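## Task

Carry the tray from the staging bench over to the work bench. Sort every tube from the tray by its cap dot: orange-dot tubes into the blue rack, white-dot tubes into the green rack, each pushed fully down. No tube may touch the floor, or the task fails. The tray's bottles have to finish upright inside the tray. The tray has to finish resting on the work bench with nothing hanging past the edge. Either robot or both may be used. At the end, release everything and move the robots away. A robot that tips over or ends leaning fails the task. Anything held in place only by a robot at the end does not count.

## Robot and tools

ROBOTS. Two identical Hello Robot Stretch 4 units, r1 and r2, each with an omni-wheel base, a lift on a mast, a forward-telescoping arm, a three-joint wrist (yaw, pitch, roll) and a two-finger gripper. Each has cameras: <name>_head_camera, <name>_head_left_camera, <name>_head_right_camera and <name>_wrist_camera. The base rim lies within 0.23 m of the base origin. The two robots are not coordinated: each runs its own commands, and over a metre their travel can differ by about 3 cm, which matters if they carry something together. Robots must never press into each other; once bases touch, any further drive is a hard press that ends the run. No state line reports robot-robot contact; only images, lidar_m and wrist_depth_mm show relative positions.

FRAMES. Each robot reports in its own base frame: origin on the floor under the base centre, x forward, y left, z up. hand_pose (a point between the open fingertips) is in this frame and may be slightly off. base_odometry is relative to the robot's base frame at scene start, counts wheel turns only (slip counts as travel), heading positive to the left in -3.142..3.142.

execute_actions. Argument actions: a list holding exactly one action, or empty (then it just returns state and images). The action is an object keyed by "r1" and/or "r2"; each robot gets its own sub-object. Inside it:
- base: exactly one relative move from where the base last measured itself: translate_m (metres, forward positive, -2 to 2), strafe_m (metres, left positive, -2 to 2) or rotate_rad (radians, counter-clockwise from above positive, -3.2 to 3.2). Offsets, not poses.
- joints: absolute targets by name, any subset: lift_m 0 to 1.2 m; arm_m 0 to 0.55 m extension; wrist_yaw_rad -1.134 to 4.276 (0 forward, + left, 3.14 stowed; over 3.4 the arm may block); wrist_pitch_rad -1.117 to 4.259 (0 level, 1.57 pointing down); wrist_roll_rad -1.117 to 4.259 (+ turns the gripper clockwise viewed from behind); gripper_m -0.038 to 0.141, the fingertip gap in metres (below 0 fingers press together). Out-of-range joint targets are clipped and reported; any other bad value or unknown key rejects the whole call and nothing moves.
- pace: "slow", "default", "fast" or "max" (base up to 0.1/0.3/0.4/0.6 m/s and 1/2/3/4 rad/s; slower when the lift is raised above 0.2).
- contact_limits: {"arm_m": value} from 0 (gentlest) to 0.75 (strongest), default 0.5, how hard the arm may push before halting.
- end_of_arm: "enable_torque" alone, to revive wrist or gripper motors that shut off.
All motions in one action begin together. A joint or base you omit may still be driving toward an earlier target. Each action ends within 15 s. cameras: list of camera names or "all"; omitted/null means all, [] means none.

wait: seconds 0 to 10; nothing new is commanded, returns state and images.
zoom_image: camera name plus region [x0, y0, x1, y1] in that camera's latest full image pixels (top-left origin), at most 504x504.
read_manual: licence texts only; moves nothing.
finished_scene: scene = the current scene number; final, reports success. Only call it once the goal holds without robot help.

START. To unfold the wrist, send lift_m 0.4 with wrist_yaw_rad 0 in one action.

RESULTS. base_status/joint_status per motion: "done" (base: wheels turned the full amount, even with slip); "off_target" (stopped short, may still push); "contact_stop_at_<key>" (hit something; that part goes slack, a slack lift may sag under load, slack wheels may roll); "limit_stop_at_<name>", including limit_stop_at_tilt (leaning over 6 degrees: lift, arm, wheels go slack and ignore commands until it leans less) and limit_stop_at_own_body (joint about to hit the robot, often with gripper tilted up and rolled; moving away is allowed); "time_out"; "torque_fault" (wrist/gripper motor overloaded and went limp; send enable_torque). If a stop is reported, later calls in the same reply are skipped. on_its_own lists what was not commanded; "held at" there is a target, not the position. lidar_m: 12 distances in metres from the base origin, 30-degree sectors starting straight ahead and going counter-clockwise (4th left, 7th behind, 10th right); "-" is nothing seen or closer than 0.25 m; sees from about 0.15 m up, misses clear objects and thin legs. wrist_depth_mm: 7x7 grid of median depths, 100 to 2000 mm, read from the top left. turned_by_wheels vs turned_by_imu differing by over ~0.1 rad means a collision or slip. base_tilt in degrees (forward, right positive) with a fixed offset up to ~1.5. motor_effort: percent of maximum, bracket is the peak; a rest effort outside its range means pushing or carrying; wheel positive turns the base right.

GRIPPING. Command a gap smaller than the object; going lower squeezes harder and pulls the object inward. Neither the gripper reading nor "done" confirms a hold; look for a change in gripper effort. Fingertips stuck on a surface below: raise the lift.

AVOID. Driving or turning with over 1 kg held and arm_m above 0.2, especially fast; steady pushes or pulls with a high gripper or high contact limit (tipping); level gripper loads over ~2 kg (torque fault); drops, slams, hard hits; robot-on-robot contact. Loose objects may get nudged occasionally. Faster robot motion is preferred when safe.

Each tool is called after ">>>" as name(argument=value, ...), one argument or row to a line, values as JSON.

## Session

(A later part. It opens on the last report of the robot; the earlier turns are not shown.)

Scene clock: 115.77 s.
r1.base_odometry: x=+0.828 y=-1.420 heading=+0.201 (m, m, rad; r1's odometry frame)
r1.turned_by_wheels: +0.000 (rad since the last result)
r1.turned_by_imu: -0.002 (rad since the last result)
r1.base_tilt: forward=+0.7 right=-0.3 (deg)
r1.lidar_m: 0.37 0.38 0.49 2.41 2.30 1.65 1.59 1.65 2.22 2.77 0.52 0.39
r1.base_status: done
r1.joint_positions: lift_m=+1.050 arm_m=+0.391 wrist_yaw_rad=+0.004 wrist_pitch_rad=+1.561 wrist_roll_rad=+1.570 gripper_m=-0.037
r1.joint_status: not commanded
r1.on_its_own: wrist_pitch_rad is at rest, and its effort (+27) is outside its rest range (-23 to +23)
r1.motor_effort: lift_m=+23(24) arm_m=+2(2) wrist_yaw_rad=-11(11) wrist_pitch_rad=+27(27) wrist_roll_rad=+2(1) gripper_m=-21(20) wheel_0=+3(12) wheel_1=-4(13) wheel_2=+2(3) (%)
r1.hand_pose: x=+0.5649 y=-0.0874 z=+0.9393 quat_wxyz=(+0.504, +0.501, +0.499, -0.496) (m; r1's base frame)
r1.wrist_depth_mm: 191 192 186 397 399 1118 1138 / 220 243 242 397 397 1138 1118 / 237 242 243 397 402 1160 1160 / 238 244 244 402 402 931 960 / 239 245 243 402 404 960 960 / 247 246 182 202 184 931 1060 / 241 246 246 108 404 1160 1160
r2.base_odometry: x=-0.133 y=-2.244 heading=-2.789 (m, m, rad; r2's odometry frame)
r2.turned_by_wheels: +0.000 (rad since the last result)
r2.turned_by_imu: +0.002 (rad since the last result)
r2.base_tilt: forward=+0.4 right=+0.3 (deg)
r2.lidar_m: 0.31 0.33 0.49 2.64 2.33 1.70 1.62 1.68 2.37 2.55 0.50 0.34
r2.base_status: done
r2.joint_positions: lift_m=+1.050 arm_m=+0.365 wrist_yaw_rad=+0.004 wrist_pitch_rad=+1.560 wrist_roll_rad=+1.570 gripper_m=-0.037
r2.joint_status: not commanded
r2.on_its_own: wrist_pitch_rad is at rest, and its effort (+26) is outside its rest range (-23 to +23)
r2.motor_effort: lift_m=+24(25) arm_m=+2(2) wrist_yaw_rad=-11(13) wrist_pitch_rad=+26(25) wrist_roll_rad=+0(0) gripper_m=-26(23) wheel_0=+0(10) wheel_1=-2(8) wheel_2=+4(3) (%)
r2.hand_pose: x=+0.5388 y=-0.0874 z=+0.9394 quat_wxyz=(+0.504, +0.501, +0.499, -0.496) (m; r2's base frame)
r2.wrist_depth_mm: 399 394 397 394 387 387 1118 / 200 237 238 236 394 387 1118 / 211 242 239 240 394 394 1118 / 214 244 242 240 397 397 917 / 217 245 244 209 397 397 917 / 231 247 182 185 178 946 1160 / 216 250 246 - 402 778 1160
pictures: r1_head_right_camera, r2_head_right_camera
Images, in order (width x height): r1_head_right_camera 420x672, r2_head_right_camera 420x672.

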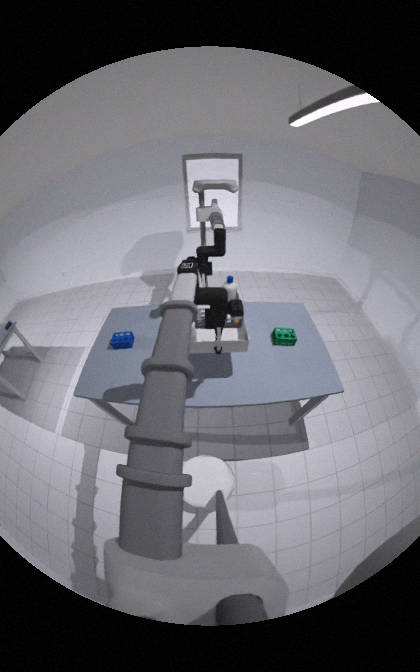

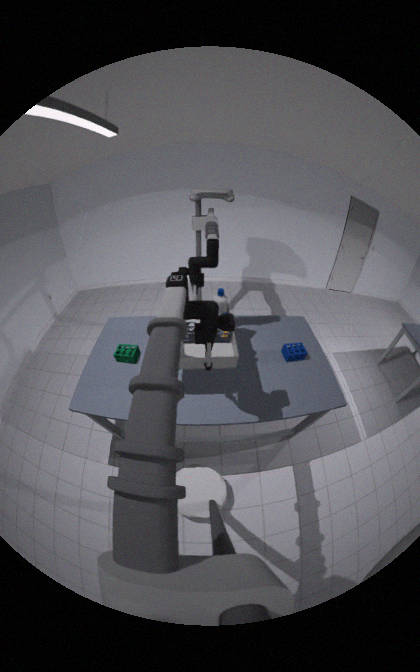

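>>> execute_actions(
  actions=[
    {"r1":{"joints":{"lift_m":0.907,"arm_m":0.408},"pace":"slow"},"r2":{"joints":{"lift_m":0.907},"pace":"slow"}},
  ],
  cameras=[],
)

>>> execute_actions(
  actions=[
    {"r1":{"joints":{"gripper_m":0.07}},"r2":{"joints":{"gripper_m":0.06}}},
  ],
  cameras=[],
)

>>> execute_actions(
  actions=[
    {"r1":{"joints":{"lift_m":1.1}},"r2":{"joints":{"lift_m":1.2}}},
  ],
  cameras=[],
)

>>> execute_actions(
  actions=[
    {"r1":{"base":{"translate_m":-0.45},"joints":{"arm_m":0,"wrist_roll_rad":0,"wrist_pitch_rad":0.4}},"r2":{"joints":{"wrist_roll_rad":0}}},
  ],
  cameras=[],
)

>>> execute_actions(
  actions=[
    {"r2":{"joints":{"arm_m":0.5}}},
  ],
  cameras=["r1_wrist_camera","r2_wrist_camera"],
)

Scene clock: 129.00 s.
r1.base_odometry: x=+0.828 y=-1.420 heading=+0.201 (m, m, rad; r1's odometry frame)
r1.turned_by_wheels: +0.000 (rad since the last result)
r1.turned_by_imu: +0.002 (rad since the last result)
r1.base_tilt: forward=+0.5 right=-0.3 (deg)
r1.lidar_m: 0.36 0.40 0.54 2.44 2.35 1.69 1.59 1.64 2.22 2.79 0.57 0.39
r1.base_status: not commanded
r1.joint_positions: lift_m=+0.907 arm_m=+0.407 wrist_yaw_rad=+0.002 wrist_pitch_rad=+1.567 wrist_roll_rad=+1.570 gripper_m=-0.037
r1.joint_status: all done
r1.motor_effort: lift_m=+19(22) arm_m=+3(3) wrist_yaw_rad=-7(12) wrist_pitch_rad=+9(27) wrist_roll_rad=+1(1) gripper_m=-21(20) wheel_0=+3(3) wheel_1=-4(4) wheel_2=+2(2) (%)
r1.hand_pose: x=+0.5795 y=-0.0874 z=+0.7966 quat_wxyz=(+0.502, +0.500, +0.500, -0.498) (m; r1's base frame)
r1.wrist_depth_mm: 188 192 185 255 256 256 257 / 214 241 242 257 258 257 259 / 217 243 244 258 257 260 259 / 218 243 244 257 259 259 260 / 239 244 245 246 260 260 262 / 245 246 185 201 183 260 264 / 230 246 248 108 260 263 264
r2.base_odometry: x=-0.133 y=-2.244 heading=-2.789 (m, m, rad; r2's odometry frame)
r2.turned_by_wheels: +0.000 (rad since the last result)
r2.turned_by_imu: -0.001 (rad since the last result)
r2.base_tilt: forward=+0.4 right=+0.3 (deg)
r2.lidar_m: 0.32 0.34 0.47 2.65 2.32 1.69 1.62 1.70 2.34 2.54 0.49 0.36
r2.base_status: not commanded
r2.joint_positions: lift_m=+0.907 arm_m=+0.365 wrist_yaw_rad=+0.002 wrist_pitch_rad=+1.566 wrist_roll_rad=+1.570 gripper_m=-0.037
r2.joint_status: all done
r2.motor_effort: lift_m=+21(29) arm_m=+2(3) wrist_yaw_rad=-5(10) wrist_pitch_rad=+9(26) wrist_roll_rad=+0(0) gripper_m=-22(24) wheel_0=+0(0) wheel_1=-2(2) wheel_2=+4(4) (%)
r2.hand_pose: x=+0.5369 y=-0.0874 z=+0.7967 quat_wxyz=(+0.502, +0.500, +0.500, -0.498) (m; r2's base frame)
r2.wrist_depth_mm: 255 253 253 250 249 247 - / 185 233 236 237 250 248 246 / 204 242 240 239 253 250 250 / 216 244 242 243 254 252 252 / 216 245 244 242 256 253 253 / 229 248 179 198 179 255 255 / 211 246 247 - 258 257 640
pictures: none
No camera images: the call's "cameras" was empty. Leave "cameras" out to get every camera's image.

Scene clock: 130.77 s.
r1.base_odometry: x=+0.828 y=-1.420 heading=+0.201 (m, m, rad; r1's odometry frame)
r1.turned_by_wheels: +0.000 (rad since the last result)
r1.turned_by_imu: +0.001 (rad since the last result)
r1.base_tilt: forward=+0.6 right=-0.3 (deg)
r1.lidar_m: 0.37 0.38 0.51 2.42 2.34 1.66 1.59 1.63 2.21 2.78 0.54 0.40
r1.base_status: not commanded
r1.joint_positions: lift_m=+0.907 arm_m=+0.407 wrist_yaw_rad=+0.000 wrist_pitch_rad=+1.569 wrist_roll_rad=+1.570 gripper_m=+0.070
r1.joint_status: all done
r1.motor_effort: lift_m=+19(19) arm_m=+4(4) wrist_yaw_rad=-1(7) wrist_pitch_rad=+1(9) wrist_roll_rad=+2(1) gripper_m=-3(21) wheel_0=+3(3) wheel_1=-4(4) wheel_2=+2(2) (%)
r1.hand_pose: x=+0.5786 y=-0.0874 z=+0.7966 quat_wxyz=(+0.501, +0.500, +0.500, -0.499) (m; r1's base frame)
r1.wrist_depth_mm: 256 257 256 258 259 259 260 / 221 252 254 258 258 259 260 / 227 256 257 260 258 259 262 / 227 257 258 260 260 262 262 / 233 258 259 262 262 263 264 / 258 259 202 259 200 264 265 / 233 259 260 108 264 265 266
r2.base_odometry: x=-0.133 y=-2.244 heading=-2.789 (m, m, rad; r2's odometry frame)
r2.turned_by_wheels: +0.000 (rad since the last result)
r2.turned_by_imu: +0.000 (rad since the last result)
r2.base_tilt: forward=+0.4 right=+0.3 (deg)
r2.lidar_m: 0.31 0.34 0.46 2.65 2.35 1.68 1.61 1.72 2.37 2.55 0.48 0.33
r2.base_status: not commanded
r2.joint_positions: lift_m=+0.907 arm_m=+0.365 wrist_yaw_rad=+0.001 wrist_pitch_rad=+1.569 wrist_roll_rad=+1.570 gripper_m=+0.060
r2.joint_status: all done
r2.motor_effort: lift_m=+21(21) arm_m=+2(2) wrist_yaw_rad=-3(5) wrist_pitch_rad=-1(8) wrist_roll_rad=+0(1) gripper_m=-2(24) wheel_0=+0(0) wheel_1=-2(2) wheel_2=+4(4) (%)
r2.hand_pose: x=+0.5359 y=-0.0874 z=+0.7966 quat_wxyz=(+0.501, +0.500, +0.500, -0.499) (m; r2's base frame)
r2.wrist_depth_mm: 258 255 254 254 250 248 - / 196 229 235 252 252 251 250 / 200 254 254 254 253 254 250 / 229 257 256 256 255 254 253 / 229 258 257 257 256 256 255 / 232 260 258 257 192 257 256 / 215 258 263 - 260 258 654
pictures: none
No camera images: the call's "cameras" was empty. Leave "cameras" out to get every camera's image.

Scene clock: 133.03 s.
r1.base_odometry: x=+0.828 y=-1.420 heading=+0.201 (m, m, rad; r1's odometry frame)
r1.turned_by_wheels: +0.000 (rad since the last result)
r1.turned_by_imu: +0.001 (rad since the last result)
r1.base_tilt: forward=+0.6 right=-0.2 (deg)
r1.lidar_m: 0.37 0.39 0.53 2.44 2.32 1.68 1.59 1.63 2.22 2.77 0.56 0.36
r1.base_status: not commanded
r1.joint_positions: lift_m=+1.100 arm_m=+0.407 wrist_yaw_rad=+0.000 wrist_pitch_rad=+1.570 wrist_roll_rad=+1.570 gripper_m=+0.070
r1.joint_status: all done
r1.motor_effort: lift_m=+20(20) arm_m=+4(4) wrist_yaw_rad=-1(2) wrist_pitch_rad=+1(1) wrist_roll_rad=+1(1) gripper_m=-3(1) wheel_0=+3(3) wheel_1=-4(4) wheel_2=+2(2) (%)
r1.hand_pose: x=+0.5786 y=-0.0874 z=+0.9895 quat_wxyz=(+0.501, +0.500, +0.500, -0.499) (m; r1's base frame)
r1.wrist_depth_mm: 445 445 449 445 449 1205 1205 / 445 452 445 449 449 1205 1182 / 445 382 445 449 452 1205 1182 / 449 389 452 455 452 991 1205 / 452 424 449 452 452 991 991 / 452 392 202 455 200 1008 1205 / 449 394 452 108 455 1205 1255
r2.base_odometry: x=-0.133 y=-2.244 heading=-2.789 (m, m, rad; r2's odometry frame)
r2.turned_by_wheels: +0.000 (rad since the last result)
r2.turned_by_imu: +0.000 (rad since the last result)
r2.base_tilt: forward=+0.3 right=+0.3 (deg)
r2.lidar_m: 0.32 0.35 0.48 2.64 2.33 1.65 1.62 1.68 2.36 2.52 0.48 0.35
r2.base_status: not commanded
r2.joint_positions: lift_m=+1.200 arm_m=+0.365 wrist_yaw_rad=+0.000 wrist_pitch_rad=+1.570 wrist_roll_rad=+1.570 gripper_m=+0.060
r2.joint_status: all done
r2.motor_effort: lift_m=+22(23) arm_m=+2(2) wrist_yaw_rad=-2(1) wrist_pitch_rad=-1(1) wrist_roll_rad=+1(0) gripper_m=-3(2) wheel_0=+0(0) wheel_1=-2(2) wheel_2=+3(3) (%)
r2.hand_pose: x=+0.5359 y=-0.0874 z=+1.0894 quat_wxyz=(+0.501, +0.500, +0.500, -0.499) (m; r2's base frame)
r2.wrist_depth_mm: 559 549 549 544 539 1281 1255 / 559 549 539 549 539 1229 1281 / 439 554 544 544 549 1308 1281 / 530 554 549 544 544 1098 1281 / 564 559 492 549 544 1098 1308 / 559 564 424 462 192 1336 1281 / 569 569 521 - 554 1281 1366
pictures: none
No camera images: the call's "cameras" was empty. Leave "cameras" out to get every camera's image.

Scene clock: 136.00 s.
r1.base_odometry: x=+0.387 y=-1.510 heading=+0.201 (m, m, rad; r1's odometry frame)
r1.turned_by_wheels: -0.001 (rad since the last result)
r1.turned_by_imu: +0.000 (rad since the last result)
r1.base_tilt: forward=+0.7 right=-0.4 (deg)
r1.lidar_m: 0.77 0.85 2.53 3.19 1.68 1.19 1.13 1.17 1.59 2.79 2.86 0.86
r1.base_status: done
r1.joint_positions: lift_m=+1.100 arm_m=+0.001 wrist_yaw_rad=+0.000 wrist_pitch_rad=+0.402 wrist_roll_rad=+0.000 gripper_m=+0.070
r1.joint_status: all done
r1.motor_effort: lift_m=+20(21) arm_m=-5(5) wrist_yaw_rad=+0(0) wrist_pitch_rad=-7(12) wrist_roll_rad=+0(4) gripper_m=-1(2) wheel_0=-5(9) wheel_1=-4(8) wheel_2=+1(11) (%)
r1.hand_pose: x=+0.4371 y=-0.0875 z=+1.1652 quat_wxyz=(+0.980, +0.000, +0.200, +0.000) (m; r1's base frame)
r1.wrist_depth_mm: - - - - - - - / - - - - - - - / - - - - - - - / 1281 1229 1229 1182 1366 - - / 904 960 904 917 1042 1060 - / 788 788 202 798 200 831 854 / 1576 1499 1537 108 1618 1537 878
r2.base_odometry: x=-0.133 y=-2.244 heading=-2.789 (m, m, rad; r2's odometry frame)
r2.turned_by_wheels: +0.000 (rad since the last result)
r2.turned_by_imu: -0.001 (rad since the last result)
r2.base_tilt: forward=+0.3 right=+0.3 (deg)
r2.lidar_m: 0.32 0.36 0.46 2.66 2.31 1.72 1.62 1.70 2.35 2.53 0.51 0.33
r2.base_status: not commanded
r2.joint_positions: lift_m=+1.200 arm_m=+0.365 wrist_yaw_rad=+0.000 wrist_pitch_rad=+1.570 wrist_roll_rad=+0.000 gripper_m=+0.060
r2.joint_status: all done
r2.motor_effort: lift_m=+22(22) arm_m=+2(2) wrist_yaw_rad=-1(0) wrist_pitch_rad=-1(1) wrist_roll_rad=-1(5) gripper_m=-4(3) wheel_0=+0(0) wheel_1=-2(2) wheel_2=+3(3) (%)
r2.hand_pose: x=+0.5359 y=-0.0874 z=+1.0894 quat_wxyz=(+0.708, +0.000, +0.707, +0.000) (m; r2's base frame)
r2.wrist_depth_mm: 549 549 535 535 530 521 517 / 530 554 492 512 480 530 525 / 564 559 544 544 544 530 530 / 564 569 421 554 539 535 535 / 574 580 559 559 549 549 535 / 580 574 564 564 194 549 544 / 1397 1430 1336 - 1308 1336 1308
pictures: none
No camera images: the call's "cameras" was empty. Leave "cameras" out to get every camera's image.

Scene clock: 137.43 s.
r1.base_odometry: x=+0.387 y=-1.510 heading=+0.201 (m, m, rad; r1's odometry frame)
r1.turned_by_wheels: +0.000 (rad since the last result)
r1.turned_by_imu: +0.000 (rad since the last result)
r1.base_tilt: forward=+0.6 right=-0.2 (deg)
r1.lidar_m: 0.80 0.82 2.52 3.17 1.69 1.19 1.14 1.19 1.59 2.79 2.90 0.84
r1.base_status: not commanded
r1.joint_positions: lift_m=+1.100 arm_m=+0.001 wrist_yaw_rad=+0.000 wrist_pitch_rad=+0.402 wrist_roll_rad=+0.000 gripper_m=+0.070
r1.joint_status: not commanded
r1.motor_effort: lift_m=+20(20) arm_m=-4(5) wrist_yaw_rad=+0(0) wrist_pitch_rad=-7(7) wrist_roll_rad=-1(1) gripper_m=-3(1) wheel_0=-5(5) wheel_1=-4(4) wheel_2=+1(1) (%)
r1.hand_pose: x=+0.4371 y=-0.0875 z=+1.1652 quat_wxyz=(+0.980, +0.000, +0.200, +0.000) (m; r1's base frame)
r1.wrist_depth_mm: - - - - - - - / - - - - - - - / - - - - - - - / 1308 1255 1255 1138 1366 - - / 931 946 904 917 1025 1025 - / 788 788 201 798 200 820 820 / 1537 1537 1537 108 1576 1576 878
r2.base_odometry: x=-0.133 y=-2.244 heading=-2.789 (m, m, rad; r2's odometry frame)
r2.turned_by_wheels: +0.000 (rad since the last result)
r2.turned_by_imu: +0.000 (rad since the last result)
r2.base_tilt: forward=+0.4 right=+0.3 (deg)
r2.lidar_m: 0.32 0.33 0.44 2.66 2.34 1.70 1.62 1.71 2.40 2.52 0.50 0.33
r2.base_status: not commanded
r2.joint_positions: lift_m=+1.200 arm_m=+0.499 wrist_yaw_rad=+0.000 wrist_pitch_rad=+1.570 wrist_roll_rad=+0.000 gripper_m=+0.060
r2.joint_status: all done
r2.motor_effort: lift_m=+23(23) arm_m=+5(6) wrist_yaw_rad=+0(1) wrist_pitch_rad=-2(0) wrist_roll_rad=-1(1) gripper_m=-4(5) wheel_0=+0(0) wheel_1=-2(2) wheel_2=+3(3) (%)
r2.hand_pose: x=+0.6703 y=-0.0874 z=+1.0894 quat_wxyz=(+0.707, +0.000, +0.707, +0.000) (m; r2's base frame)
r2.wrist_depth_mm: 554 549 535 517 492 525 517 / 554 559 539 535 488 521 521 / 564 559 521 544 535 535 525 / 569 559 521 539 496 535 535 / 574 564 484 549 544 544 539 / 580 580 418 521 193 549 544 / 585 580 569 - 559 549 549
pictures: r1_wrist_camera, r2_wrist_camera
camera_calibration (this result's frames):
r1_wrist_camera: T_world_to_cam=[[0.0196588, -0.999074, 0.0382809, -0.143994], [-0.41601, -0.0429903, -0.908343, 1.29071], [0.909148, 0.00193168, -0.41647, 0.316859], [0, 0, 0, 1]] pos_world=[0.251709, -0.0889848, 1.30989]
r2_wrist_camera: T_world_to_cam=[[0.0315059, -0.997765, -0.0589341, -0.031881], [-0.998244, -0.034371, 0.048251, 0.655366], [-0.0501688, 0.0573104, -0.997095, 1.35235], [0, 0, 0, 1]] pos_world=[0.723065, -0.0867882, 1.31493]
Images, in order (width x height): r1_wrist_camera 616x392, r2_wrist_camera 616x392.

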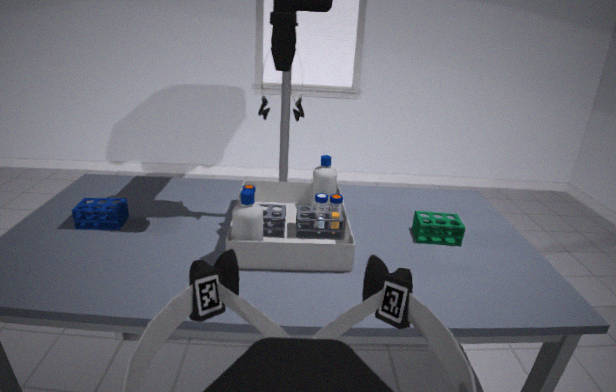

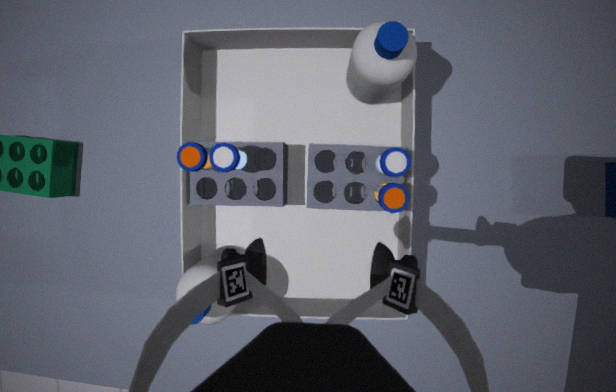

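>>> execute_actions(
  actions=[
    {"r2":{"base":{"translate_m":0.04},"joints":{"arm_m":0.484}}},
  ],
  cameras=[],
)

>>> execute_actions(
  actions=[
    {"r2":{"base":{"strafe_m":-0.092},"joints":{"lift_m":1.03}}},
  ],
  cameras=["r2_wrist_camera"],
)

Scene clock: 145.80 s.
r1.base_odometry: x=+0.387 y=-1.510 heading=+0.201 (m, m, rad; r1's odometry frame)
r1.turned_by_wheels: +0.000 (rad since the last result)
r1.turned_by_imu: +0.001 (rad since the last result)
r1.base_tilt: forward=+0.5 right=-0.2 (deg)
r1.lidar_m: 0.82 0.85 2.54 3.18 1.68 1.20 1.14 1.18 1.61 2.80 2.89 0.83
r1.base_status: not commanded
r1.joint_positions: lift_m=+1.100 arm_m=+0.001 wrist_yaw_rad=+0.000 wrist_pitch_rad=+0.402 wrist_roll_rad=+0.000 gripper_m=+0.070
r1.joint_status: not commanded
r1.motor_effort: lift_m=+20(20) arm_m=-4(4) wrist_yaw_rad=+1(0) wrist_pitch_rad=-7(7) wrist_roll_rad=-1(1) gripper_m=-3(2) wheel_0=-5(5) wheel_1=-4(4) wheel_2=+1(1) (%)
r1.hand_pose: x=+0.4371 y=-0.0875 z=+1.1652 quat_wxyz=(+0.980, +0.000, +0.200, +0.000) (m; r1's base frame)
r1.wrist_depth_mm: - - - - - - - / - - - - - - - / - - - - - - - / 1281 1255 1255 1160 1366 - - / 931 960 904 917 1025 1025 - / 778 778 202 798 200 820 820 / 1537 1537 1537 108 1576 1537 878
r2.base_odometry: x=-0.171 y=-2.258 heading=-2.788 (m, m, rad; r2's odometry frame)
r2.turned_by_wheels: +0.000 (rad since the last result)
r2.turned_by_imu: +0.000 (rad since the last result)
r2.base_tilt: forward=+0.4 right=+0.3 (deg)
r2.lidar_m: 0.28 0.30 0.43 2.65 2.38 1.73 1.66 1.75 2.43 2.53 0.40 0.29
r2.base_status: done
r2.joint_positions: lift_m=+1.200 arm_m=+0.485 wrist_yaw_rad=+0.000 wrist_pitch_rad=+1.570 wrist_roll_rad=+0.000 gripper_m=+0.060
r2.joint_status: all done
r2.motor_effort: lift_m=+22(22) arm_m=-5(6) wrist_yaw_rad=+0(2) wrist_pitch_rad=-2(2) wrist_roll_rad=+0(2) gripper_m=-3(4) wheel_0=+3(8) wheel_1=+2(5) wheel_2=-1(9) (%)
r2.hand_pose: x=+0.6560 y=-0.0874 z=+1.0894 quat_wxyz=(+0.707, +0.000, +0.707, +0.000) (m; r2's base frame)
r2.wrist_depth_mm: 554 544 539 535 530 525 517 / 559 549 539 535 407 525 521 / 559 559 544 549 539 535 530 / 544 554 492 539 488 539 530 / 569 564 504 554 549 544 535 / 585 580 387 535 192 549 544 / 591 580 569 - 559 554 549
pictures: none
No camera images: the call's "cameras" was empty. Leave "cameras" out to get every camera's image.

Scene clock: 147.60 s.
r1.base_odometry: x=+0.387 y=-1.510 heading=+0.201 (m, m, rad; r1's odometry frame)
r1.turned_by_wheels: +0.000 (rad since the last result)
r1.turned_by_imu: +0.001 (rad since the last result)
r1.base_tilt: forward=+0.5 right=-0.3 (deg)
r1.lidar_m: 0.81 0.84 2.54 3.21 1.67 1.18 1.12 1.18 1.60 2.80 2.90 0.84
r1.base_status: not commanded
r1.joint_positions: lift_m=+1.100 arm_m=+0.001 wrist_yaw_rad=+0.000 wrist_pitch_rad=+0.402 wrist_roll_rad=+0.000 gripper_m=+0.070
r1.joint_status: not commanded
r1.motor_effort: lift_m=+20(20) arm_m=-4(5) wrist_yaw_rad=+0(1) wrist_pitch_rad=-6(7) wrist_roll_rad=-1(1) gripper_m=-2(2) wheel_0=-5(5) wheel_1=-4(4) wheel_2=+1(1) (%)
r1.hand_pose: x=+0.4371 y=-0.0875 z=+1.1652 quat_wxyz=(+0.980, +0.000, +0.200, +0.000) (m; r1's base frame)
r1.wrist_depth_mm: - - - - - - - / - - - - - - - / - - - - - - - / 1308 1255 1229 1138 1366 - - / 931 946 931 917 1008 1042 - / 778 788 201 809 200 831 842 / 1464 1499 1576 108 1618 1537 878
r2.base_odometry: x=-0.203 y=-2.171 heading=-2.788 (m, m, rad; r2's odometry frame)
r2.turned_by_wheels: +0.000 (rad since the last result)
r2.turned_by_imu: +0.000 (rad since the last result)
r2.base_tilt: forward=+0.4 right=+0.3 (deg)
r2.lidar_m: 0.28 0.29 0.43 2.74 2.39 1.72 1.65 1.76 2.40 2.45 0.41 0.29
r2.base_status: done
r2.joint_positions: lift_m=+1.030 arm_m=+0.485 wrist_yaw_rad=+0.000 wrist_pitch_rad=+1.570 wrist_roll_rad=+0.000 gripper_m=+0.060
r2.joint_status: all done
r2.motor_effort: lift_m=+17(20) arm_m=-5(5) wrist_yaw_rad=+0(1) wrist_pitch_rad=-2(2) wrist_roll_rad=-1(1) gripper_m=-4(2) wheel_0=+0(10) wheel_1=+2(7) wheel_2=+0(1) (%)
r2.hand_pose: x=+0.6560 y=-0.0874 z=+0.9199 quat_wxyz=(+0.707, +0.000, +0.707, +0.000) (m; r2's base frame)
r2.wrist_depth_mm: 359 377 373 234 366 364 357 / 355 379 375 357 368 364 362 / 342 382 375 375 375 366 364 / 325 336 353 317 377 370 368 / 342 389 324 320 382 373 370 / 340 387 389 382 193 382 377 / 270 338 392 - 387 382 379
pictures: r2_wrist_camera
camera_calibration (this result's frames):
r2_wrist_camera: T_world_to_cam=[[0.0314959, -0.997765, -0.0589351, -0.0414092], [-0.998243, -0.0343627, 0.0482806, 0.6492], [-0.0501978, 0.0573108, -0.997094, 1.18268], [0, 0, 0, 1]] pos_world=[0.708731, -0.0867886, 1.14546]
Images, in order (width x height): r2_wrist_camera 616x392.

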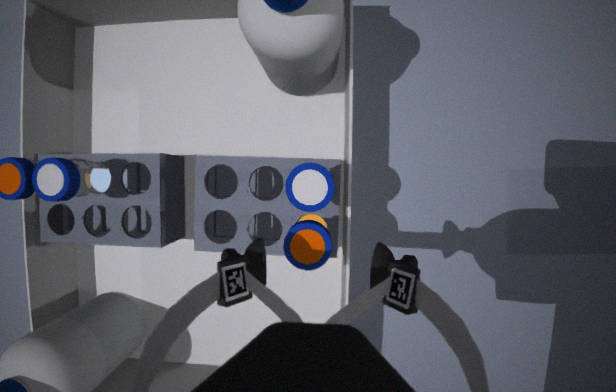

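>>> execute_actions(
  actions=[
    {"r2":{"base":{"strafe_m":0.007},"joints":{"lift_m":0.985},"pace":"slow"}},
  ],
  cameras=[],
)

>>> execute_actions(
  actions=[
    {"r2":{"joints":{"gripper_m":0.005}}},
  ],
  cameras=["r2_wrist_camera"],
)

>>> execute_actions(
  actions=[
    {"r2":{"joints":{"lift_m":1.1}},"r1":{"joints":{"lift_m":0.85,"wrist_pitch_rad":0.25}}},
  ],
  cameras=[],
)

>>> execute_actions(
  actions=[
    {"r2":{"base":{"strafe_m":-0.36}}},
  ],
  cameras=["r2_wrist_camera"],
)

Scene clock: 157.00 s.
r1.base_odometry: x=+0.387 y=-1.510 heading=+0.201 (m, m, rad; r1's odometry frame)
r1.turned_by_wheels: +0.000 (rad since the last result)
r1.turned_by_imu: +0.001 (rad since the last result)
r1.base_tilt: forward=+0.6 right=-0.2 (deg)
r1.lidar_m: 0.80 0.84 2.54 3.21 1.67 1.21 1.13 1.19 1.61 2.79 2.86 0.87
r1.base_status: not commanded
r1.joint_positions: lift_m=+1.100 arm_m=+0.001 wrist_yaw_rad=+0.000 wrist_pitch_rad=+0.402 wrist_roll_rad=+0.000 gripper_m=+0.070
r1.joint_status: not commanded
r1.motor_effort: lift_m=+20(19) arm_m=-5(4) wrist_yaw_rad=+0(1) wrist_pitch_rad=-7(7) wrist_roll_rad=-1(1) gripper_m=-2(4) wheel_0=-5(5) wheel_1=-4(4) wheel_2=+1(1) (%)
r1.hand_pose: x=+0.4371 y=-0.0875 z=+1.1652 quat_wxyz=(+0.980, +0.000, +0.200, +0.000) (m; r1's base frame)
r1.wrist_depth_mm: - - - - - - - / - - - - - - - / - - - - - - - / 1281 1255 1229 1160 1336 - - / 917 946 917 917 1025 1042 - / 778 788 201 798 200 820 831 / 1537 1537 1576 108 1618 1499 878
r2.base_odometry: x=-0.200 y=-2.178 heading=-2.788 (m, m, rad; r2's odometry frame)
r2.turned_by_wheels: +0.000 (rad since the last result)
r2.turned_by_imu: -0.001 (rad since the last result)
r2.base_tilt: forward=+0.4 right=+0.3 (deg)
r2.lidar_m: 0.29 0.28 0.41 2.73 2.38 1.70 1.66 1.75 2.41 2.46 0.43 0.30
r2.base_status: done
r2.joint_positions: lift_m=+0.985 arm_m=+0.485 wrist_yaw_rad=+0.000 wrist_pitch_rad=+1.570 wrist_roll_rad=+0.000 gripper_m=+0.060
r2.joint_status: all done
r2.motor_effort: lift_m=+18(19) arm_m=-4(5) wrist_yaw_rad=+1(0) wrist_pitch_rad=-2(2) wrist_roll_rad=-1(1) gripper_m=-3(2) wheel_0=-2(4) wheel_1=+1(5) wheel_2=+0(1) (%)
r2.hand_pose: x=+0.6560 y=-0.0874 z=+0.8749 quat_wxyz=(+0.707, +0.000, +0.707, +0.000) (m; r2's base frame)
r2.wrist_depth_mm: 334 332 329 208 320 317 317 / 334 334 329 325 324 320 320 / 332 334 332 329 329 325 322 / 279 303 276 212 334 327 324 / 317 329 281 271 332 334 327 / 334 345 343 338 193 332 332 / 267 322 345 - 340 336 336
pictures: none
No camera images: the call's "cameras" was empty. Leave "cameras" out to get every camera's image.

Scene clock: 158.33 s.
r1.base_odometry: x=+0.387 y=-1.510 heading=+0.201 (m, m, rad; r1's odometry frame)
r1.turned_by_wheels: +0.000 (rad since the last result)
r1.turned_by_imu: +0.000 (rad since the last result)
r1.base_tilt: forward=+0.6 right=-0.3 (deg)
r1.lidar_m: 0.80 0.83 2.51 3.20 1.68 1.19 1.13 1.18 1.62 2.79 2.86 0.86
r1.base_status: not commanded
r1.joint_positions: lift_m=+1.100 arm_m=+0.001 wrist_yaw_rad=+0.000 wrist_pitch_rad=+0.402 wrist_roll_rad=+0.000 gripper_m=+0.070
r1.joint_status: not commanded
r1.motor_effort: lift_m=+20(19) arm_m=-4(5) wrist_yaw_rad=+0(1) wrist_pitch_rad=-7(7) wrist_roll_rad=-1(1) gripper_m=-3(3) wheel_0=-5(5) wheel_1=-4(4) wheel_2=+1(1) (%)
r1.hand_pose: x=+0.4371 y=-0.0875 z=+1.1652 quat_wxyz=(+0.980, +0.000, +0.200, +0.000) (m; r1's base frame)
r1.wrist_depth_mm: - - - - - - - / - - - - - - - / - - - - - - - / 1281 1229 1229 1160 1366 - - / 931 946 917 931 1025 1042 - / 778 778 202 798 200 820 831 / 1499 1499 1576 108 1576 1576 866
r2.base_odometry: x=-0.200 y=-2.178 heading=-2.788 (m, m, rad; r2's odometry frame)
r2.turned_by_wheels: +0.000 (rad since the last result)
r2.turned_by_imu: +0.000 (rad since the last result)
r2.base_tilt: forward=+0.4 right=+0.3 (deg)
r2.lidar_m: 0.27 0.29 0.39 2.73 2.41 1.69 1.67 1.73 2.41 2.45 0.40 0.31
r2.base_status: not commanded
r2.joint_positions: lift_m=+0.985 arm_m=+0.485 wrist_yaw_rad=+0.000 wrist_pitch_rad=+1.570 wrist_roll_rad=+0.000 gripper_m=+0.005
r2.joint_status: all done
r2.motor_effort: lift_m=+18(18) arm_m=-5(5) wrist_yaw_rad=+3(1) wrist_pitch_rad=-2(2) wrist_roll_rad=-1(1) gripper_m=-17(18) wheel_0=-2(2) wheel_1=+1(1) wheel_2=+0(0) (%)
r2.hand_pose: x=+0.6560 y=-0.0874 z=+0.8749 quat_wxyz=(+0.707, +0.000, +0.707, +0.000) (m; r2's base frame)
r2.wrist_depth_mm: 332 332 327 208 324 319 315 / 336 332 330 324 325 320 319 / 332 334 334 327 325 325 320 / 281 300 278 211 330 327 325 / 319 327 279 205 334 330 327 / 334 345 189 340 185 334 330 / 267 324 347 - 342 338 336
pictures: r2_wrist_camera
camera_calibration (this result's frames):
r2_wrist_camera: T_world_to_cam=[[0.0314959, -0.997765, -0.0589351, -0.044061], [-0.998243, -0.0343628, 0.0482806, 0.651371], [-0.0501978, 0.0573108, -0.997094, 1.13781], [0, 0, 0, 1]] pos_world=[0.70873, -0.0867886, 1.10046]
Images, in order (width x height): r2_wrist_camera 616x392.

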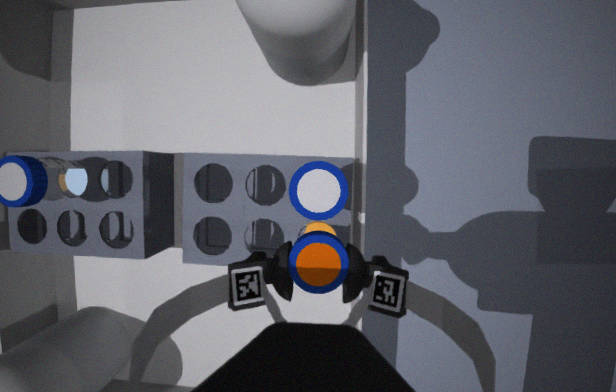

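Scene clock: 160.43 s.
r1.base_odometry: x=+0.387 y=-1.510 heading=+0.201 (m, m, rad; r1's odometry frame)
r1.turned_by_wheels: +0.000 (rad since the last result)
r1.turned_by_imu: +0.001 (rad since the last result)
r1.base_tilt: forward=+0.6 right=-0.2 (deg)
r1.lidar_m: 0.78 0.85 2.56 3.17 1.69 1.21 1.15 1.19 1.60 2.78 2.89 0.86
r1.base_status: not commanded
r1.joint_positions: lift_m=+0.850 arm_m=+0.001 wrist_yaw_rad=+0.000 wrist_pitch_rad=+0.253 wrist_roll_rad=+0.000 gripper_m=+0.070
r1.joint_status: all done
r1.motor_effort: lift_m=+16(18) arm_m=-4(4) wrist_yaw_rad=+0(0) wrist_pitch_rad=-8(12) wrist_roll_rad=-1(0) gripper_m=-4(1) wheel_0=-5(5) wheel_1=-4(4) wheel_2=+1(1) (%)
r1.hand_pose: x=+0.4510 y=-0.0875 z=+0.9563 quat_wxyz=(+0.992, +0.000, +0.126, +0.000) (m; r1's base frame)
r1.wrist_depth_mm: - - - - - - - / - - - - - - - / - - - - - - - / 991 1025 917 976 1205 1255 - / 683 699 715 750 778 788 809 / 1661 691 201 707 200 723 723 / 1430 1397 1499 108 1537 1576 1537
r2.base_odometry: x=-0.200 y=-2.178 heading=-2.788 (m, m, rad; r2's odometry frame)
r2.turned_by_wheels: +0.000 (rad since the last result)
r2.turned_by_imu: +0.000 (rad since the last result)
r2.base_tilt: forward=+0.4 right=+0.3 (deg)
r2.lidar_m: 0.28 0.29 0.43 2.73 2.40 1.68 1.66 1.75 2.42 2.45 0.43 0.32
r2.base_status: not commanded
r2.joint_positions: lift_m=+1.100 arm_m=+0.485 wrist_yaw_rad=+0.000 wrist_pitch_rad=+1.570 wrist_roll_rad=+0.000 gripper_m=+0.005
r2.joint_status: all done
r2.motor_effort: lift_m=+23(20) arm_m=-5(5) wrist_yaw_rad=+3(1) wrist_pitch_rad=-2(2) wrist_roll_rad=-2(2) gripper_m=-17(20) wheel_0=-2(2) wheel_1=+1(1) wheel_2=+0(0) (%)
r2.hand_pose: x=+0.6560 y=-0.0874 z=+0.9895 quat_wxyz=(+0.707, +0.000, +0.707, +0.000) (m; r2's base frame)
r2.wrist_depth_mm: 452 427 415 296 433 427 424 / 452 449 439 373 439 427 427 / 459 455 449 442 439 439 430 / 469 397 436 389 445 442 436 / 469 455 459 205 445 445 442 / 473 355 191 402 185 449 445 / 312 329 436 - 455 452 452
pictures: none
No camera images: the call's "cameras" was empty. Leave "cameras" out to get every camera's image.

Scene clock: 162.97 s.
r1.base_odometry: x=+0.387 y=-1.510 heading=+0.201 (m, m, rad; r1's odometry frame)
r1.turned_by_wheels: +0.000 (rad since the last result)
r1.turned_by_imu: +0.001 (rad since the last result)
r1.base_tilt: forward=+0.6 right=-0.2 (deg)
r1.lidar_m: 0.81 0.84 2.53 3.20 1.69 1.21 1.13 1.15 1.61 2.80 2.90 0.84
r1.base_status: not commanded
r1.joint_positions: lift_m=+0.850 arm_m=+0.001 wrist_yaw_rad=+0.000 wrist_pitch_rad=+0.253 wrist_roll_rad=+0.000 gripper_m=+0.070
r1.joint_status: not commanded
r1.motor_effort: lift_m=+16(16) arm_m=-4(5) wrist_yaw_rad=+0(0) wrist_pitch_rad=-8(7) wrist_roll_rad=-1(1) gripper_m=-1(4) wheel_0=-5(5) wheel_1=-4(4) wheel_2=+1(1) (%)
r1.hand_pose: x=+0.4510 y=-0.0875 z=+0.9563 quat_wxyz=(+0.992, +0.000, +0.126, +0.000) (m; r1's base frame)
r1.wrist_depth_mm: - - - - - - - / - - - - - - - / - - - - - - - / 991 1025 891 960 1229 1281 - / 676 699 715 750 778 788 809 / 1661 699 201 699 200 723 732 / 1430 1430 1464 109 1537 1576 1576
r2.base_odometry: x=-0.325 y=-1.840 heading=-2.788 (m, m, rad; r2's odometry frame)
r2.turned_by_wheels: +0.000 (rad since the last result)
r2.turned_by_imu: -0.001 (rad since the last result)
r2.base_tilt: forward=+0.3 right=+0.3 (deg)
r2.lidar_m: 0.27 0.28 0.45 3.11 2.39 1.71 1.66 1.73 2.42 2.10 0.43 0.30
r2.base_status: done
r2.joint_positions: lift_m=+1.100 arm_m=+0.485 wrist_yaw_rad=+0.000 wrist_pitch_rad=+1.570 wrist_roll_rad=+0.000 gripper_m=+0.005
r2.joint_status: not commanded
r2.motor_effort: lift_m=+22(23) arm_m=-5(5) wrist_yaw_rad=+1(0) wrist_pitch_rad=-2(2) wrist_roll_rad=-1(1) gripper_m=-18(17) wheel_0=+1(9) wheel_1=+0(8) wheel_2=+0(0) (%)
r2.hand_pose: x=+0.6560 y=-0.0874 z=+0.9896 quat_wxyz=(+0.707, +0.000, +0.707, +0.000) (m; r2's base frame)
r2.wrist_depth_mm: 442 449 442 436 433 430 424 / 415 449 449 449 439 430 427 / 427 455 449 449 439 439 433 / 427 462 455 449 387 442 439 / 449 462 459 205 418 445 442 / 449 466 190 455 185 449 449 / 480 477 473 - 455 452 831
pictures: r2_wrist_camera
camera_calibration (this result's frames):
r2_wrist_camera: T_world_to_cam=[[0.0314956, -0.997765, -0.0589351, -0.0373043], [-0.998243, -0.0343625, 0.0482806, 0.645829], [-0.0501978, 0.0573109, -0.997094, 1.25212], [0, 0, 0, 1]] pos_world=[0.708722, -0.0867887, 1.2151]
Images, in order (width x height): r2_wrist_camera 616x392.

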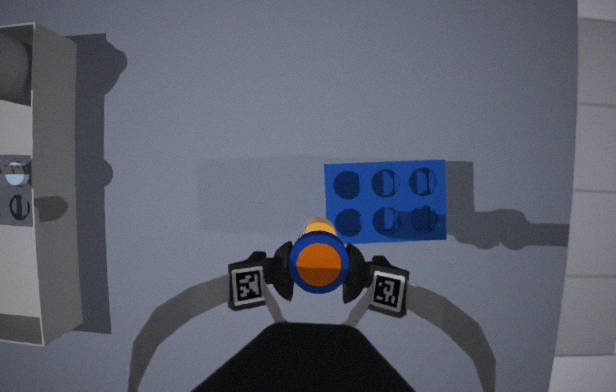

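>>> execute_actions(
  actions=[
    {"r2":{"base":{"strafe_m":-0.11},"joints":{"lift_m":1.07}},"r1":{"base":{"strafe_m":0.4}}},
  ],
  cameras=["r2_wrist_camera","r1_wrist_camera"],
)

Scene clock: 173.47 s.
r1.base_odometry: x=+0.308 y=-1.118 heading=+0.201 (m, m, rad; r1's odometry frame)
r1.turned_by_wheels: +0.000 (rad since the last result)
r1.turned_by_imu: +0.004 (rad since the last result)
r1.base_tilt: forward=+0.6 right=-0.4 (deg)
r1.lidar_m: 0.80 0.83 2.14 3.19 1.70 1.20 1.14 1.19 1.59 3.18 1.19 0.83
r1.base_status: done
r1.joint_positions: lift_m=+0.850 arm_m=+0.001 wrist_yaw_rad=+0.000 wrist_pitch_rad=+0.253 wrist_roll_rad=+0.000 gripper_m=+0.070
r1.joint_status: not commanded
r1.motor_effort: lift_m=+17(17) arm_m=-4(4) wrist_yaw_rad=+0(0) wrist_pitch_rad=-7(8) wrist_roll_rad=-1(1) gripper_m=-2(5) wheel_0=-5(12) wheel_1=+3(11) wheel_2=+0(2) (%)
r1.hand_pose: x=+0.4510 y=-0.0874 z=+0.9563 quat_wxyz=(+0.992, +0.000, +0.126, +0.000) (m; r1's base frame)
r1.wrist_depth_mm: - - 1661 - - - - / - - - - - - - / - - - - - - - / - - 991 1138 960 1008 1336 / - 699 715 759 778 788 820 / 1756 683 202 699 201 707 707 / 1464 732 1430 108 1537 1464 1537
r2.base_odometry: x=-0.363 y=-1.737 heading=-2.788 (m, m, rad; r2's odometry frame)
r2.turned_by_wheels: +0.000 (rad since the last result)
r2.turned_by_imu: -0.001 (rad since the last result)
r2.base_tilt: forward=+0.4 right=+0.3 (deg)
r2.lidar_m: 0.29 0.31 0.42 1.24 2.36 1.69 1.64 1.75 2.43 1.98 2.08 0.32
r2.base_status: done
r2.joint_positions: lift_m=+1.070 arm_m=+0.485 wrist_yaw_rad=+0.000 wrist_pitch_rad=+1.570 wrist_roll_rad=+0.000 gripper_m=+0.005
r2.joint_status: all done
r2.motor_effort: lift_m=+18(19) arm_m=-5(5) wrist_yaw_rad=-1(1) wrist_pitch_rad=-2(2) wrist_roll_rad=-1(1) gripper_m=-18(19) wheel_0=+1(8) wheel_1=+2(8) wheel_2=+0(1) (%)
r2.hand_pose: x=+0.6560 y=-0.0874 z=+0.9599 quat_wxyz=(+0.707, +0.000, +0.707, +0.000) (m; r2's base frame)
r2.wrist_depth_mm: 421 421 415 407 402 399 1138 / 427 421 415 413 404 407 1138 / 427 424 424 415 415 407 1160 / 436 433 415 413 415 413 1118 / 439 439 433 204 418 415 1182 / 442 439 191 427 184 418 1182 / 449 442 439 - 424 424 1182
pictures: r1_wrist_camera, r2_wrist_camera
camera_calibration (this result's frames):
r1_wrist_camera: T_world_to_cam=[[0.0138683, -0.99907, 0.0408244, -0.136055], [-0.275916, -0.0430668, -0.960216, 1.09313], [0.961082, 0.00205244, -0.276257, 0.0597385], [0, 0, 0, 1]] pos_world=[0.246087, -0.0889729, 1.0717]
r2_wrist_camera: T_world_to_cam=[[0.0314959, -0.997765, -0.0589351, -0.0390532], [-0.998243, -0.0343628, 0.0482806, 0.647256], [-0.0501978, 0.0573108, -0.997094, 1.22253], [0, 0, 0, 1]] pos_world=[0.708716, -0.0867886, 1.18543]
Images, in order (width x height): r1_wrist_camera 616x392, r2_wrist_camera 616x392.

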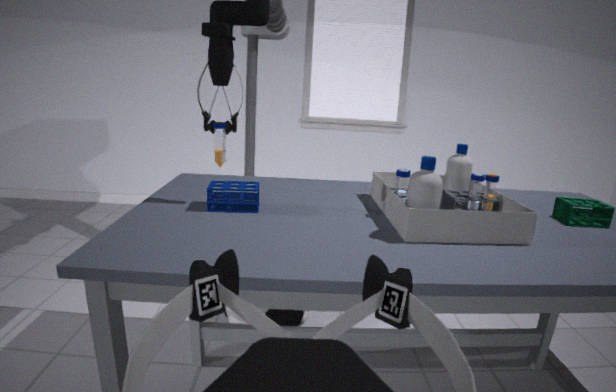

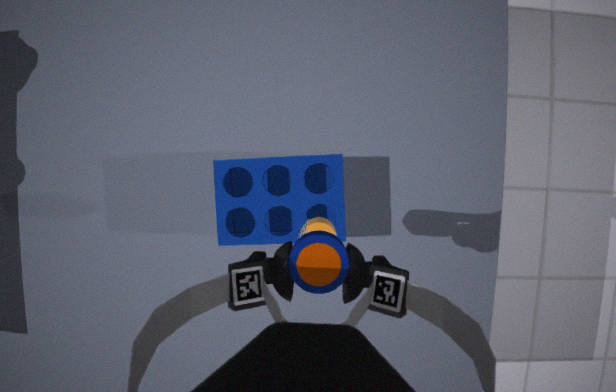

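>>> execute_actions(
  actions=[
    {"r2":{"joints":{"lift_m":0.972},"pace":"slow"}},
  ],
  cameras=["r1_wrist_camera"],
)

>>> execute_actions(
  actions=[
    {"r2":{"joints":{"gripper_m":0.06}}},
  ],
  cameras=[],
)

>>> execute_actions(
  actions=[
    {"r2":{"joints":{"lift_m":1.03}}},
  ],
  cameras=[],
)

>>> execute_actions(
  actions=[
    {"r2":{"base":{"strafe_m":0.468},"joints":{"arm_m":0.528}}},
  ],
  cameras=["r2_wrist_camera","r1_wrist_camera"],
)

Scene clock: 183.43 s.
r1.base_odometry: x=+0.308 y=-1.118 heading=+0.201 (m, m, rad; r1's odometry frame)
r1.turned_by_wheels: +0.000 (rad since the last result)
r1.turned_by_imu: +0.002 (rad since the last result)
r1.base_tilt: forward=+0.5 right=-0.2 (deg)
r1.lidar_m: 0.77 0.84 2.14 3.18 1.68 1.21 1.15 1.18 1.59 3.20 1.21 0.85
r1.base_status: not commanded
r1.joint_positions: lift_m=+0.850 arm_m=+0.001 wrist_yaw_rad=+0.000 wrist_pitch_rad=+0.253 wrist_roll_rad=+0.000 gripper_m=+0.070
r1.joint_status: not commanded
r1.motor_effort: lift_m=+17(17) arm_m=-4(4) wrist_yaw_rad=+0(0) wrist_pitch_rad=-8(8) wrist_roll_rad=-2(0) gripper_m=+0(1) wheel_0=-5(5) wheel_1=+3(3) wheel_2=+0(0) (%)
r1.hand_pose: x=+0.4510 y=-0.0874 z=+0.9563 quat_wxyz=(+0.992, +0.000, +0.126, +0.000) (m; r1's base frame)
r1.wrist_depth_mm: - - - - - - - / - - - - - - - / - - - - - - - / - - 991 1160 946 1008 1366 / - 699 723 750 768 788 809 / 1708 683 201 691 200 707 715 / 1397 741 1464 108 1537 1464 1537
r2.base_odometry: x=-0.363 y=-1.737 heading=-2.788 (m, m, rad; r2's odometry frame)
r2.turned_by_wheels: +0.000 (rad since the last result)
r2.turned_by_imu: -0.001 (rad since the last result)
r2.base_tilt: forward=+0.4 right=+0.3 (deg)
r2.lidar_m: 0.27 0.29 0.43 1.22 2.37 1.69 1.64 1.74 2.40 1.99 2.06 0.31
r2.base_status: not commanded
r2.joint_positions: lift_m=+0.972 arm_m=+0.485 wrist_yaw_rad=+0.000 wrist_pitch_rad=+1.570 wrist_roll_rad=+0.000 gripper_m=+0.005
r2.joint_status: all done
r2.motor_effort: lift_m=+16(19) arm_m=-5(5) wrist_yaw_rad=+1(0) wrist_pitch_rad=-2(2) wrist_roll_rad=-1(2) gripper_m=-16(18) wheel_0=+1(1) wheel_1=+2(2) wheel_2=+0(0) (%)
r2.hand_pose: x=+0.6560 y=-0.0874 z=+0.8621 quat_wxyz=(+0.707, +0.000, +0.707, +0.000) (m; r2's base frame)
r2.wrist_depth_mm: 327 322 317 317 310 309 661 / 327 324 322 320 314 309 668 / 329 325 324 320 317 312 668 / 334 332 268 263 319 315 683 / 340 334 271 204 320 319 1060 / 342 338 189 330 185 324 1078 / 343 342 336 - 327 324 1078
pictures: r1_wrist_camera
camera_calibration (this result's frames):
r1_wrist_camera: T_world_to_cam=[[0.0138684, -0.99907, 0.0408245, -0.136055], [-0.275916, -0.0430669, -0.960216, 1.09313], [0.961082, 0.0020525, -0.276257, 0.0597385], [0, 0, 0, 1]] pos_world=[0.246087, -0.0889729, 1.0717]
Images, in order (width x height): r1_wrist_camera 616x392.

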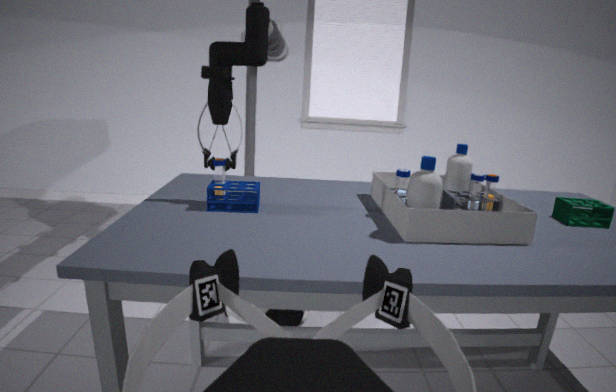

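Scene clock: 184.77 s.
r1.base_odometry: x=+0.308 y=-1.118 heading=+0.201 (m, m, rad; r1's odometry frame)
r1.turned_by_wheels: +0.000 (rad since the last result)
r1.turned_by_imu: +0.000 (rad since the last result)
r1.base_tilt: forward=+0.6 right=-0.3 (deg)
r1.lidar_m: 0.79 0.83 2.18 3.16 1.67 1.20 1.15 1.19 1.61 3.19 1.19 0.85
r1.base_status: not commanded
r1.joint_positions: lift_m=+0.850 arm_m=+0.001 wrist_yaw_rad=+0.000 wrist_pitch_rad=+0.253 wrist_roll_rad=+0.000 gripper_m=+0.070
r1.joint_status: not commanded
r1.motor_effort: lift_m=+17(17) arm_m=-5(5) wrist_yaw_rad=+1(1) wrist_pitch_rad=-8(7) wrist_roll_rad=-1(0) gripper_m=-4(2) wheel_0=-5(4) wheel_1=+4(3) wheel_2=+0(0) (%)
r1.hand_pose: x=+0.4510 y=-0.0874 z=+0.9563 quat_wxyz=(+0.992, +0.000, +0.126, +0.000) (m; r1's base frame)
r1.wrist_depth_mm: - - - - - - - / - - - - - - - / - - - - - - - / - - 976 1138 960 1008 1366 / - 699 715 750 768 788 809 / 1808 683 202 691 200 707 715 / 1464 741 1464 108 1537 1499 1576
r2.base_odometry: x=-0.363 y=-1.737 heading=-2.788 (m, m, rad; r2's odometry frame)
r2.turned_by_wheels: +0.000 (rad since the last result)
r2.turned_by_imu: +0.000 (rad since the last result)
r2.base_tilt: forward=+0.4 right=+0.3 (deg)
r2.lidar_m: 0.27 0.30 0.43 1.20 2.39 1.71 1.65 1.73 2.41 1.99 2.08 0.31
r2.base_status: not commanded
r2.joint_positions: lift_m=+0.972 arm_m=+0.485 wrist_yaw_rad=+0.000 wrist_pitch_rad=+1.570 wrist_roll_rad=+0.000 gripper_m=+0.060
r2.joint_status: all done
r2.motor_effort: lift_m=+17(17) arm_m=-5(5) wrist_yaw_rad=+1(1) wrist_pitch_rad=-2(2) wrist_roll_rad=-1(1) gripper_m=-2(17) wheel_0=+1(1) wheel_1=+2(2) wheel_2=+0(0) (%)
r2.hand_pose: x=+0.6560 y=-0.0874 z=+0.8620 quat_wxyz=(+0.707, +0.000, +0.707, +0.000) (m; r2's base frame)
r2.wrist_depth_mm: 325 319 317 315 310 306 668 / 327 325 319 315 310 310 668 / 329 327 322 319 315 312 676 / 334 329 266 262 320 315 683 / 336 334 267 211 322 319 1078 / 342 336 330 203 193 319 1078 / 342 340 336 - 329 324 1078
pictures: none
No camera images: the call's "cameras" was empty. Leave "cameras" out to get every camera's image.

Scene clock: 185.93 s.
r1.base_odometry: x=+0.308 y=-1.118 heading=+0.201 (m, m, rad; r1's odometry frame)
r1.turned_by_wheels: +0.000 (rad since the last result)
r1.turned_by_imu: +0.000 (rad since the last result)
r1.base_tilt: forward=+0.5 right=-0.2 (deg)
r1.lidar_m: 0.79 0.83 2.13 3.17 1.71 1.22 1.14 1.21 1.61 3.16 1.21 0.82
r1.base_status: not commanded
r1.joint_positions: lift_m=+0.850 arm_m=+0.001 wrist_yaw_rad=+0.000 wrist_pitch_rad=+0.253 wrist_roll_rad=+0.000 gripper_m=+0.070
r1.joint_status: not commanded
r1.motor_effort: lift_m=+17(17) arm_m=-4(5) wrist_yaw_rad=+0(0) wrist_pitch_rad=-7(8) wrist_roll_rad=-1(1) gripper_m=-3(2) wheel_0=-4(4) wheel_1=+3(3) wheel_2=+0(0) (%)
r1.hand_pose: x=+0.4510 y=-0.0874 z=+0.9563 quat_wxyz=(+0.992, +0.000, +0.126, +0.000) (m; r1's base frame)
r1.wrist_depth_mm: - - - - - - - / - - - - - - - / - - - - - - - / - - 1008 1160 946 1008 1308 / - 707 723 750 778 788 809 / 1708 683 201 691 200 699 715 / 1430 732 1430 109 1537 1499 1537
r2.base_odometry: x=-0.363 y=-1.737 heading=-2.788 (m, m, rad; r2's odometry frame)
r2.turned_by_wheels: +0.000 (rad since the last result)
r2.turned_by_imu: +0.000 (rad since the last result)
r2.base_tilt: forward=+0.4 right=+0.3 (deg)
r2.lidar_m: 0.27 0.31 0.43 1.22 2.38 1.70 1.65 1.75 2.42 1.97 2.06 0.29
r2.base_status: not commanded
r2.joint_positions: lift_m=+1.030 arm_m=+0.485 wrist_yaw_rad=+0.000 wrist_pitch_rad=+1.570 wrist_roll_rad=+0.000 gripper_m=+0.060
r2.joint_status: all done
r2.motor_effort: lift_m=+22(24) arm_m=-4(5) wrist_yaw_rad=+0(0) wrist_pitch_rad=-3(1) wrist_roll_rad=-1(1) gripper_m=-4(2) wheel_0=+1(1) wheel_1=+2(2) wheel_2=+0(0) (%)
r2.hand_pose: x=+0.6560 y=-0.0874 z=+0.9195 quat_wxyz=(+0.707, +0.000, +0.707, +0.000) (m; r2's base frame)
r2.wrist_depth_mm: 382 379 373 368 366 362 1060 / 387 382 375 373 368 364 1078 / 389 387 382 375 373 370 1138 / 394 389 353 324 370 370 1098 / 397 392 353 322 377 375 1118 / 399 397 389 387 195 379 1118 / 402 399 397 - 387 384 1138
pictures: none
No camera images: the call's "cameras" was empty. Leave "cameras" out to get every camera's image.

Scene clock: 188.80 s.
r1.base_odometry: x=+0.308 y=-1.118 heading=+0.201 (m, m, rad; r1's odometry frame)
r1.turned_by_wheels: +0.000 (rad since the last result)
r1.turned_by_imu: +0.001 (rad since the last result)
r1.base_tilt: forward=+0.6 right=-0.3 (deg)
r1.lidar_m: 0.79 0.82 2.16 3.17 1.70 1.21 1.14 1.17 1.60 3.20 1.20 0.83
r1.base_status: not commanded
r1.joint_positions: lift_m=+0.850 arm_m=+0.001 wrist_yaw_rad=+0.000 wrist_pitch_rad=+0.253 wrist_roll_rad=+0.000 gripper_m=+0.070
r1.joint_status: not commanded
r1.motor_effort: lift_m=+17(17) arm_m=-4(4) wrist_yaw_rad=-1(1) wrist_pitch_rad=-7(7) wrist_roll_rad=-1(2) gripper_m=-5(2) wheel_0=-5(5) wheel_1=+3(3) wheel_2=+0(0) (%)
r1.hand_pose: x=+0.4510 y=-0.0874 z=+0.9563 quat_wxyz=(+0.992, +0.000, +0.126, +0.000) (m; r1's base frame)
r1.wrist_depth_mm: - - - - 1366 - - / - - - - - - - / - - - - - - - / - - 991 1138 931 1025 1308 / - 699 723 750 778 798 820 / 1756 683 202 691 200 707 715 / 1430 732 1464 108 1537 1464 1537
r2.base_odometry: x=-0.201 y=-2.176 heading=-2.788 (m, m, rad; r2's odometry frame)
r2.turned_by_wheels: +0.000 (rad since the last result)
r2.turned_by_imu: +0.001 (rad since the last result)
r2.base_tilt: forward=+0.4 right=+0.3 (deg)
r2.lidar_m: 0.28 0.31 0.37 2.72 2.39 1.70 1.65 1.76 2.41 2.44 0.42 0.30
r2.base_status: done
r2.joint_positions: lift_m=+1.030 arm_m=+0.527 wrist_yaw_rad=+0.000 wrist_pitch_rad=+1.570 wrist_roll_rad=+0.000 gripper_m=+0.060
r2.joint_status: all done
r2.motor_effort: lift_m=+22(22) arm_m=+5(5) wrist_yaw_rad=-1(1) wrist_pitch_rad=-2(1) wrist_roll_rad=-1(1) gripper_m=-2(4) wheel_0=+0(10) wheel_1=-1(9) wheel_2=+0(0) (%)
r2.hand_pose: x=+0.6983 y=-0.0874 z=+0.9196 quat_wxyz=(+0.707, +0.000, +0.707, +0.000) (m; r2's base frame)
r2.wrist_depth_mm: 334 357 349 211 364 359 357 / 347 377 370 231 368 364 362 / 353 379 375 373 370 366 364 / 329 382 379 373 375 373 366 / 320 330 324 322 377 377 373 / 357 392 389 322 193 379 377 / 342 351 389 - 387 384 379
pictures: r1_wrist_camera, r2_wrist_camera
camera_calibration (this result's frames):
r1_wrist_camera: T_world_to_cam=[[0.0138684, -0.99907, 0.0408245, -0.136055], [-0.275916, -0.0430669, -0.960216, 1.09313], [0.961082, 0.0020525, -0.276257, 0.0597385], [0, 0, 0, 1]] pos_world=[0.246087, -0.0889729, 1.0717]
r2_wrist_camera: T_world_to_cam=[[0.0314666, -0.997766, -0.0589356, -0.0427418], [-0.998243, -0.0343345, 0.0482991, 0.691457], [-0.0502147, 0.0573123, -0.997093, 1.18447], [0, 0, 0, 1]] pos_world=[0.751065, -0.0867901, 1.14511]
Images, in order (width x height): r1_wrist_camera 616x392, r2_wrist_camera 616x392.

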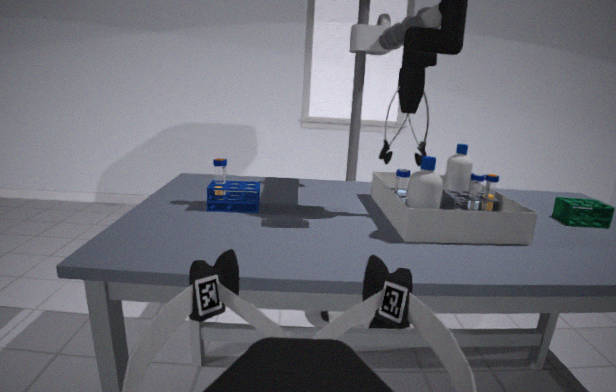

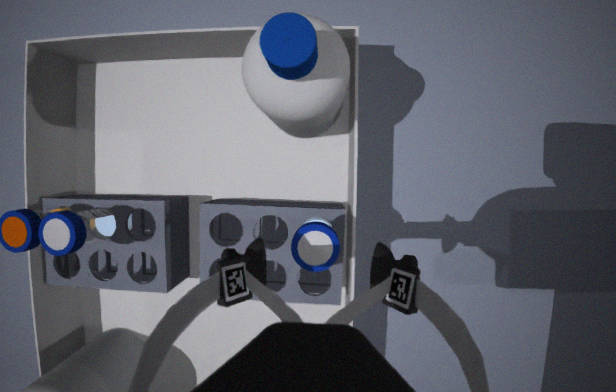

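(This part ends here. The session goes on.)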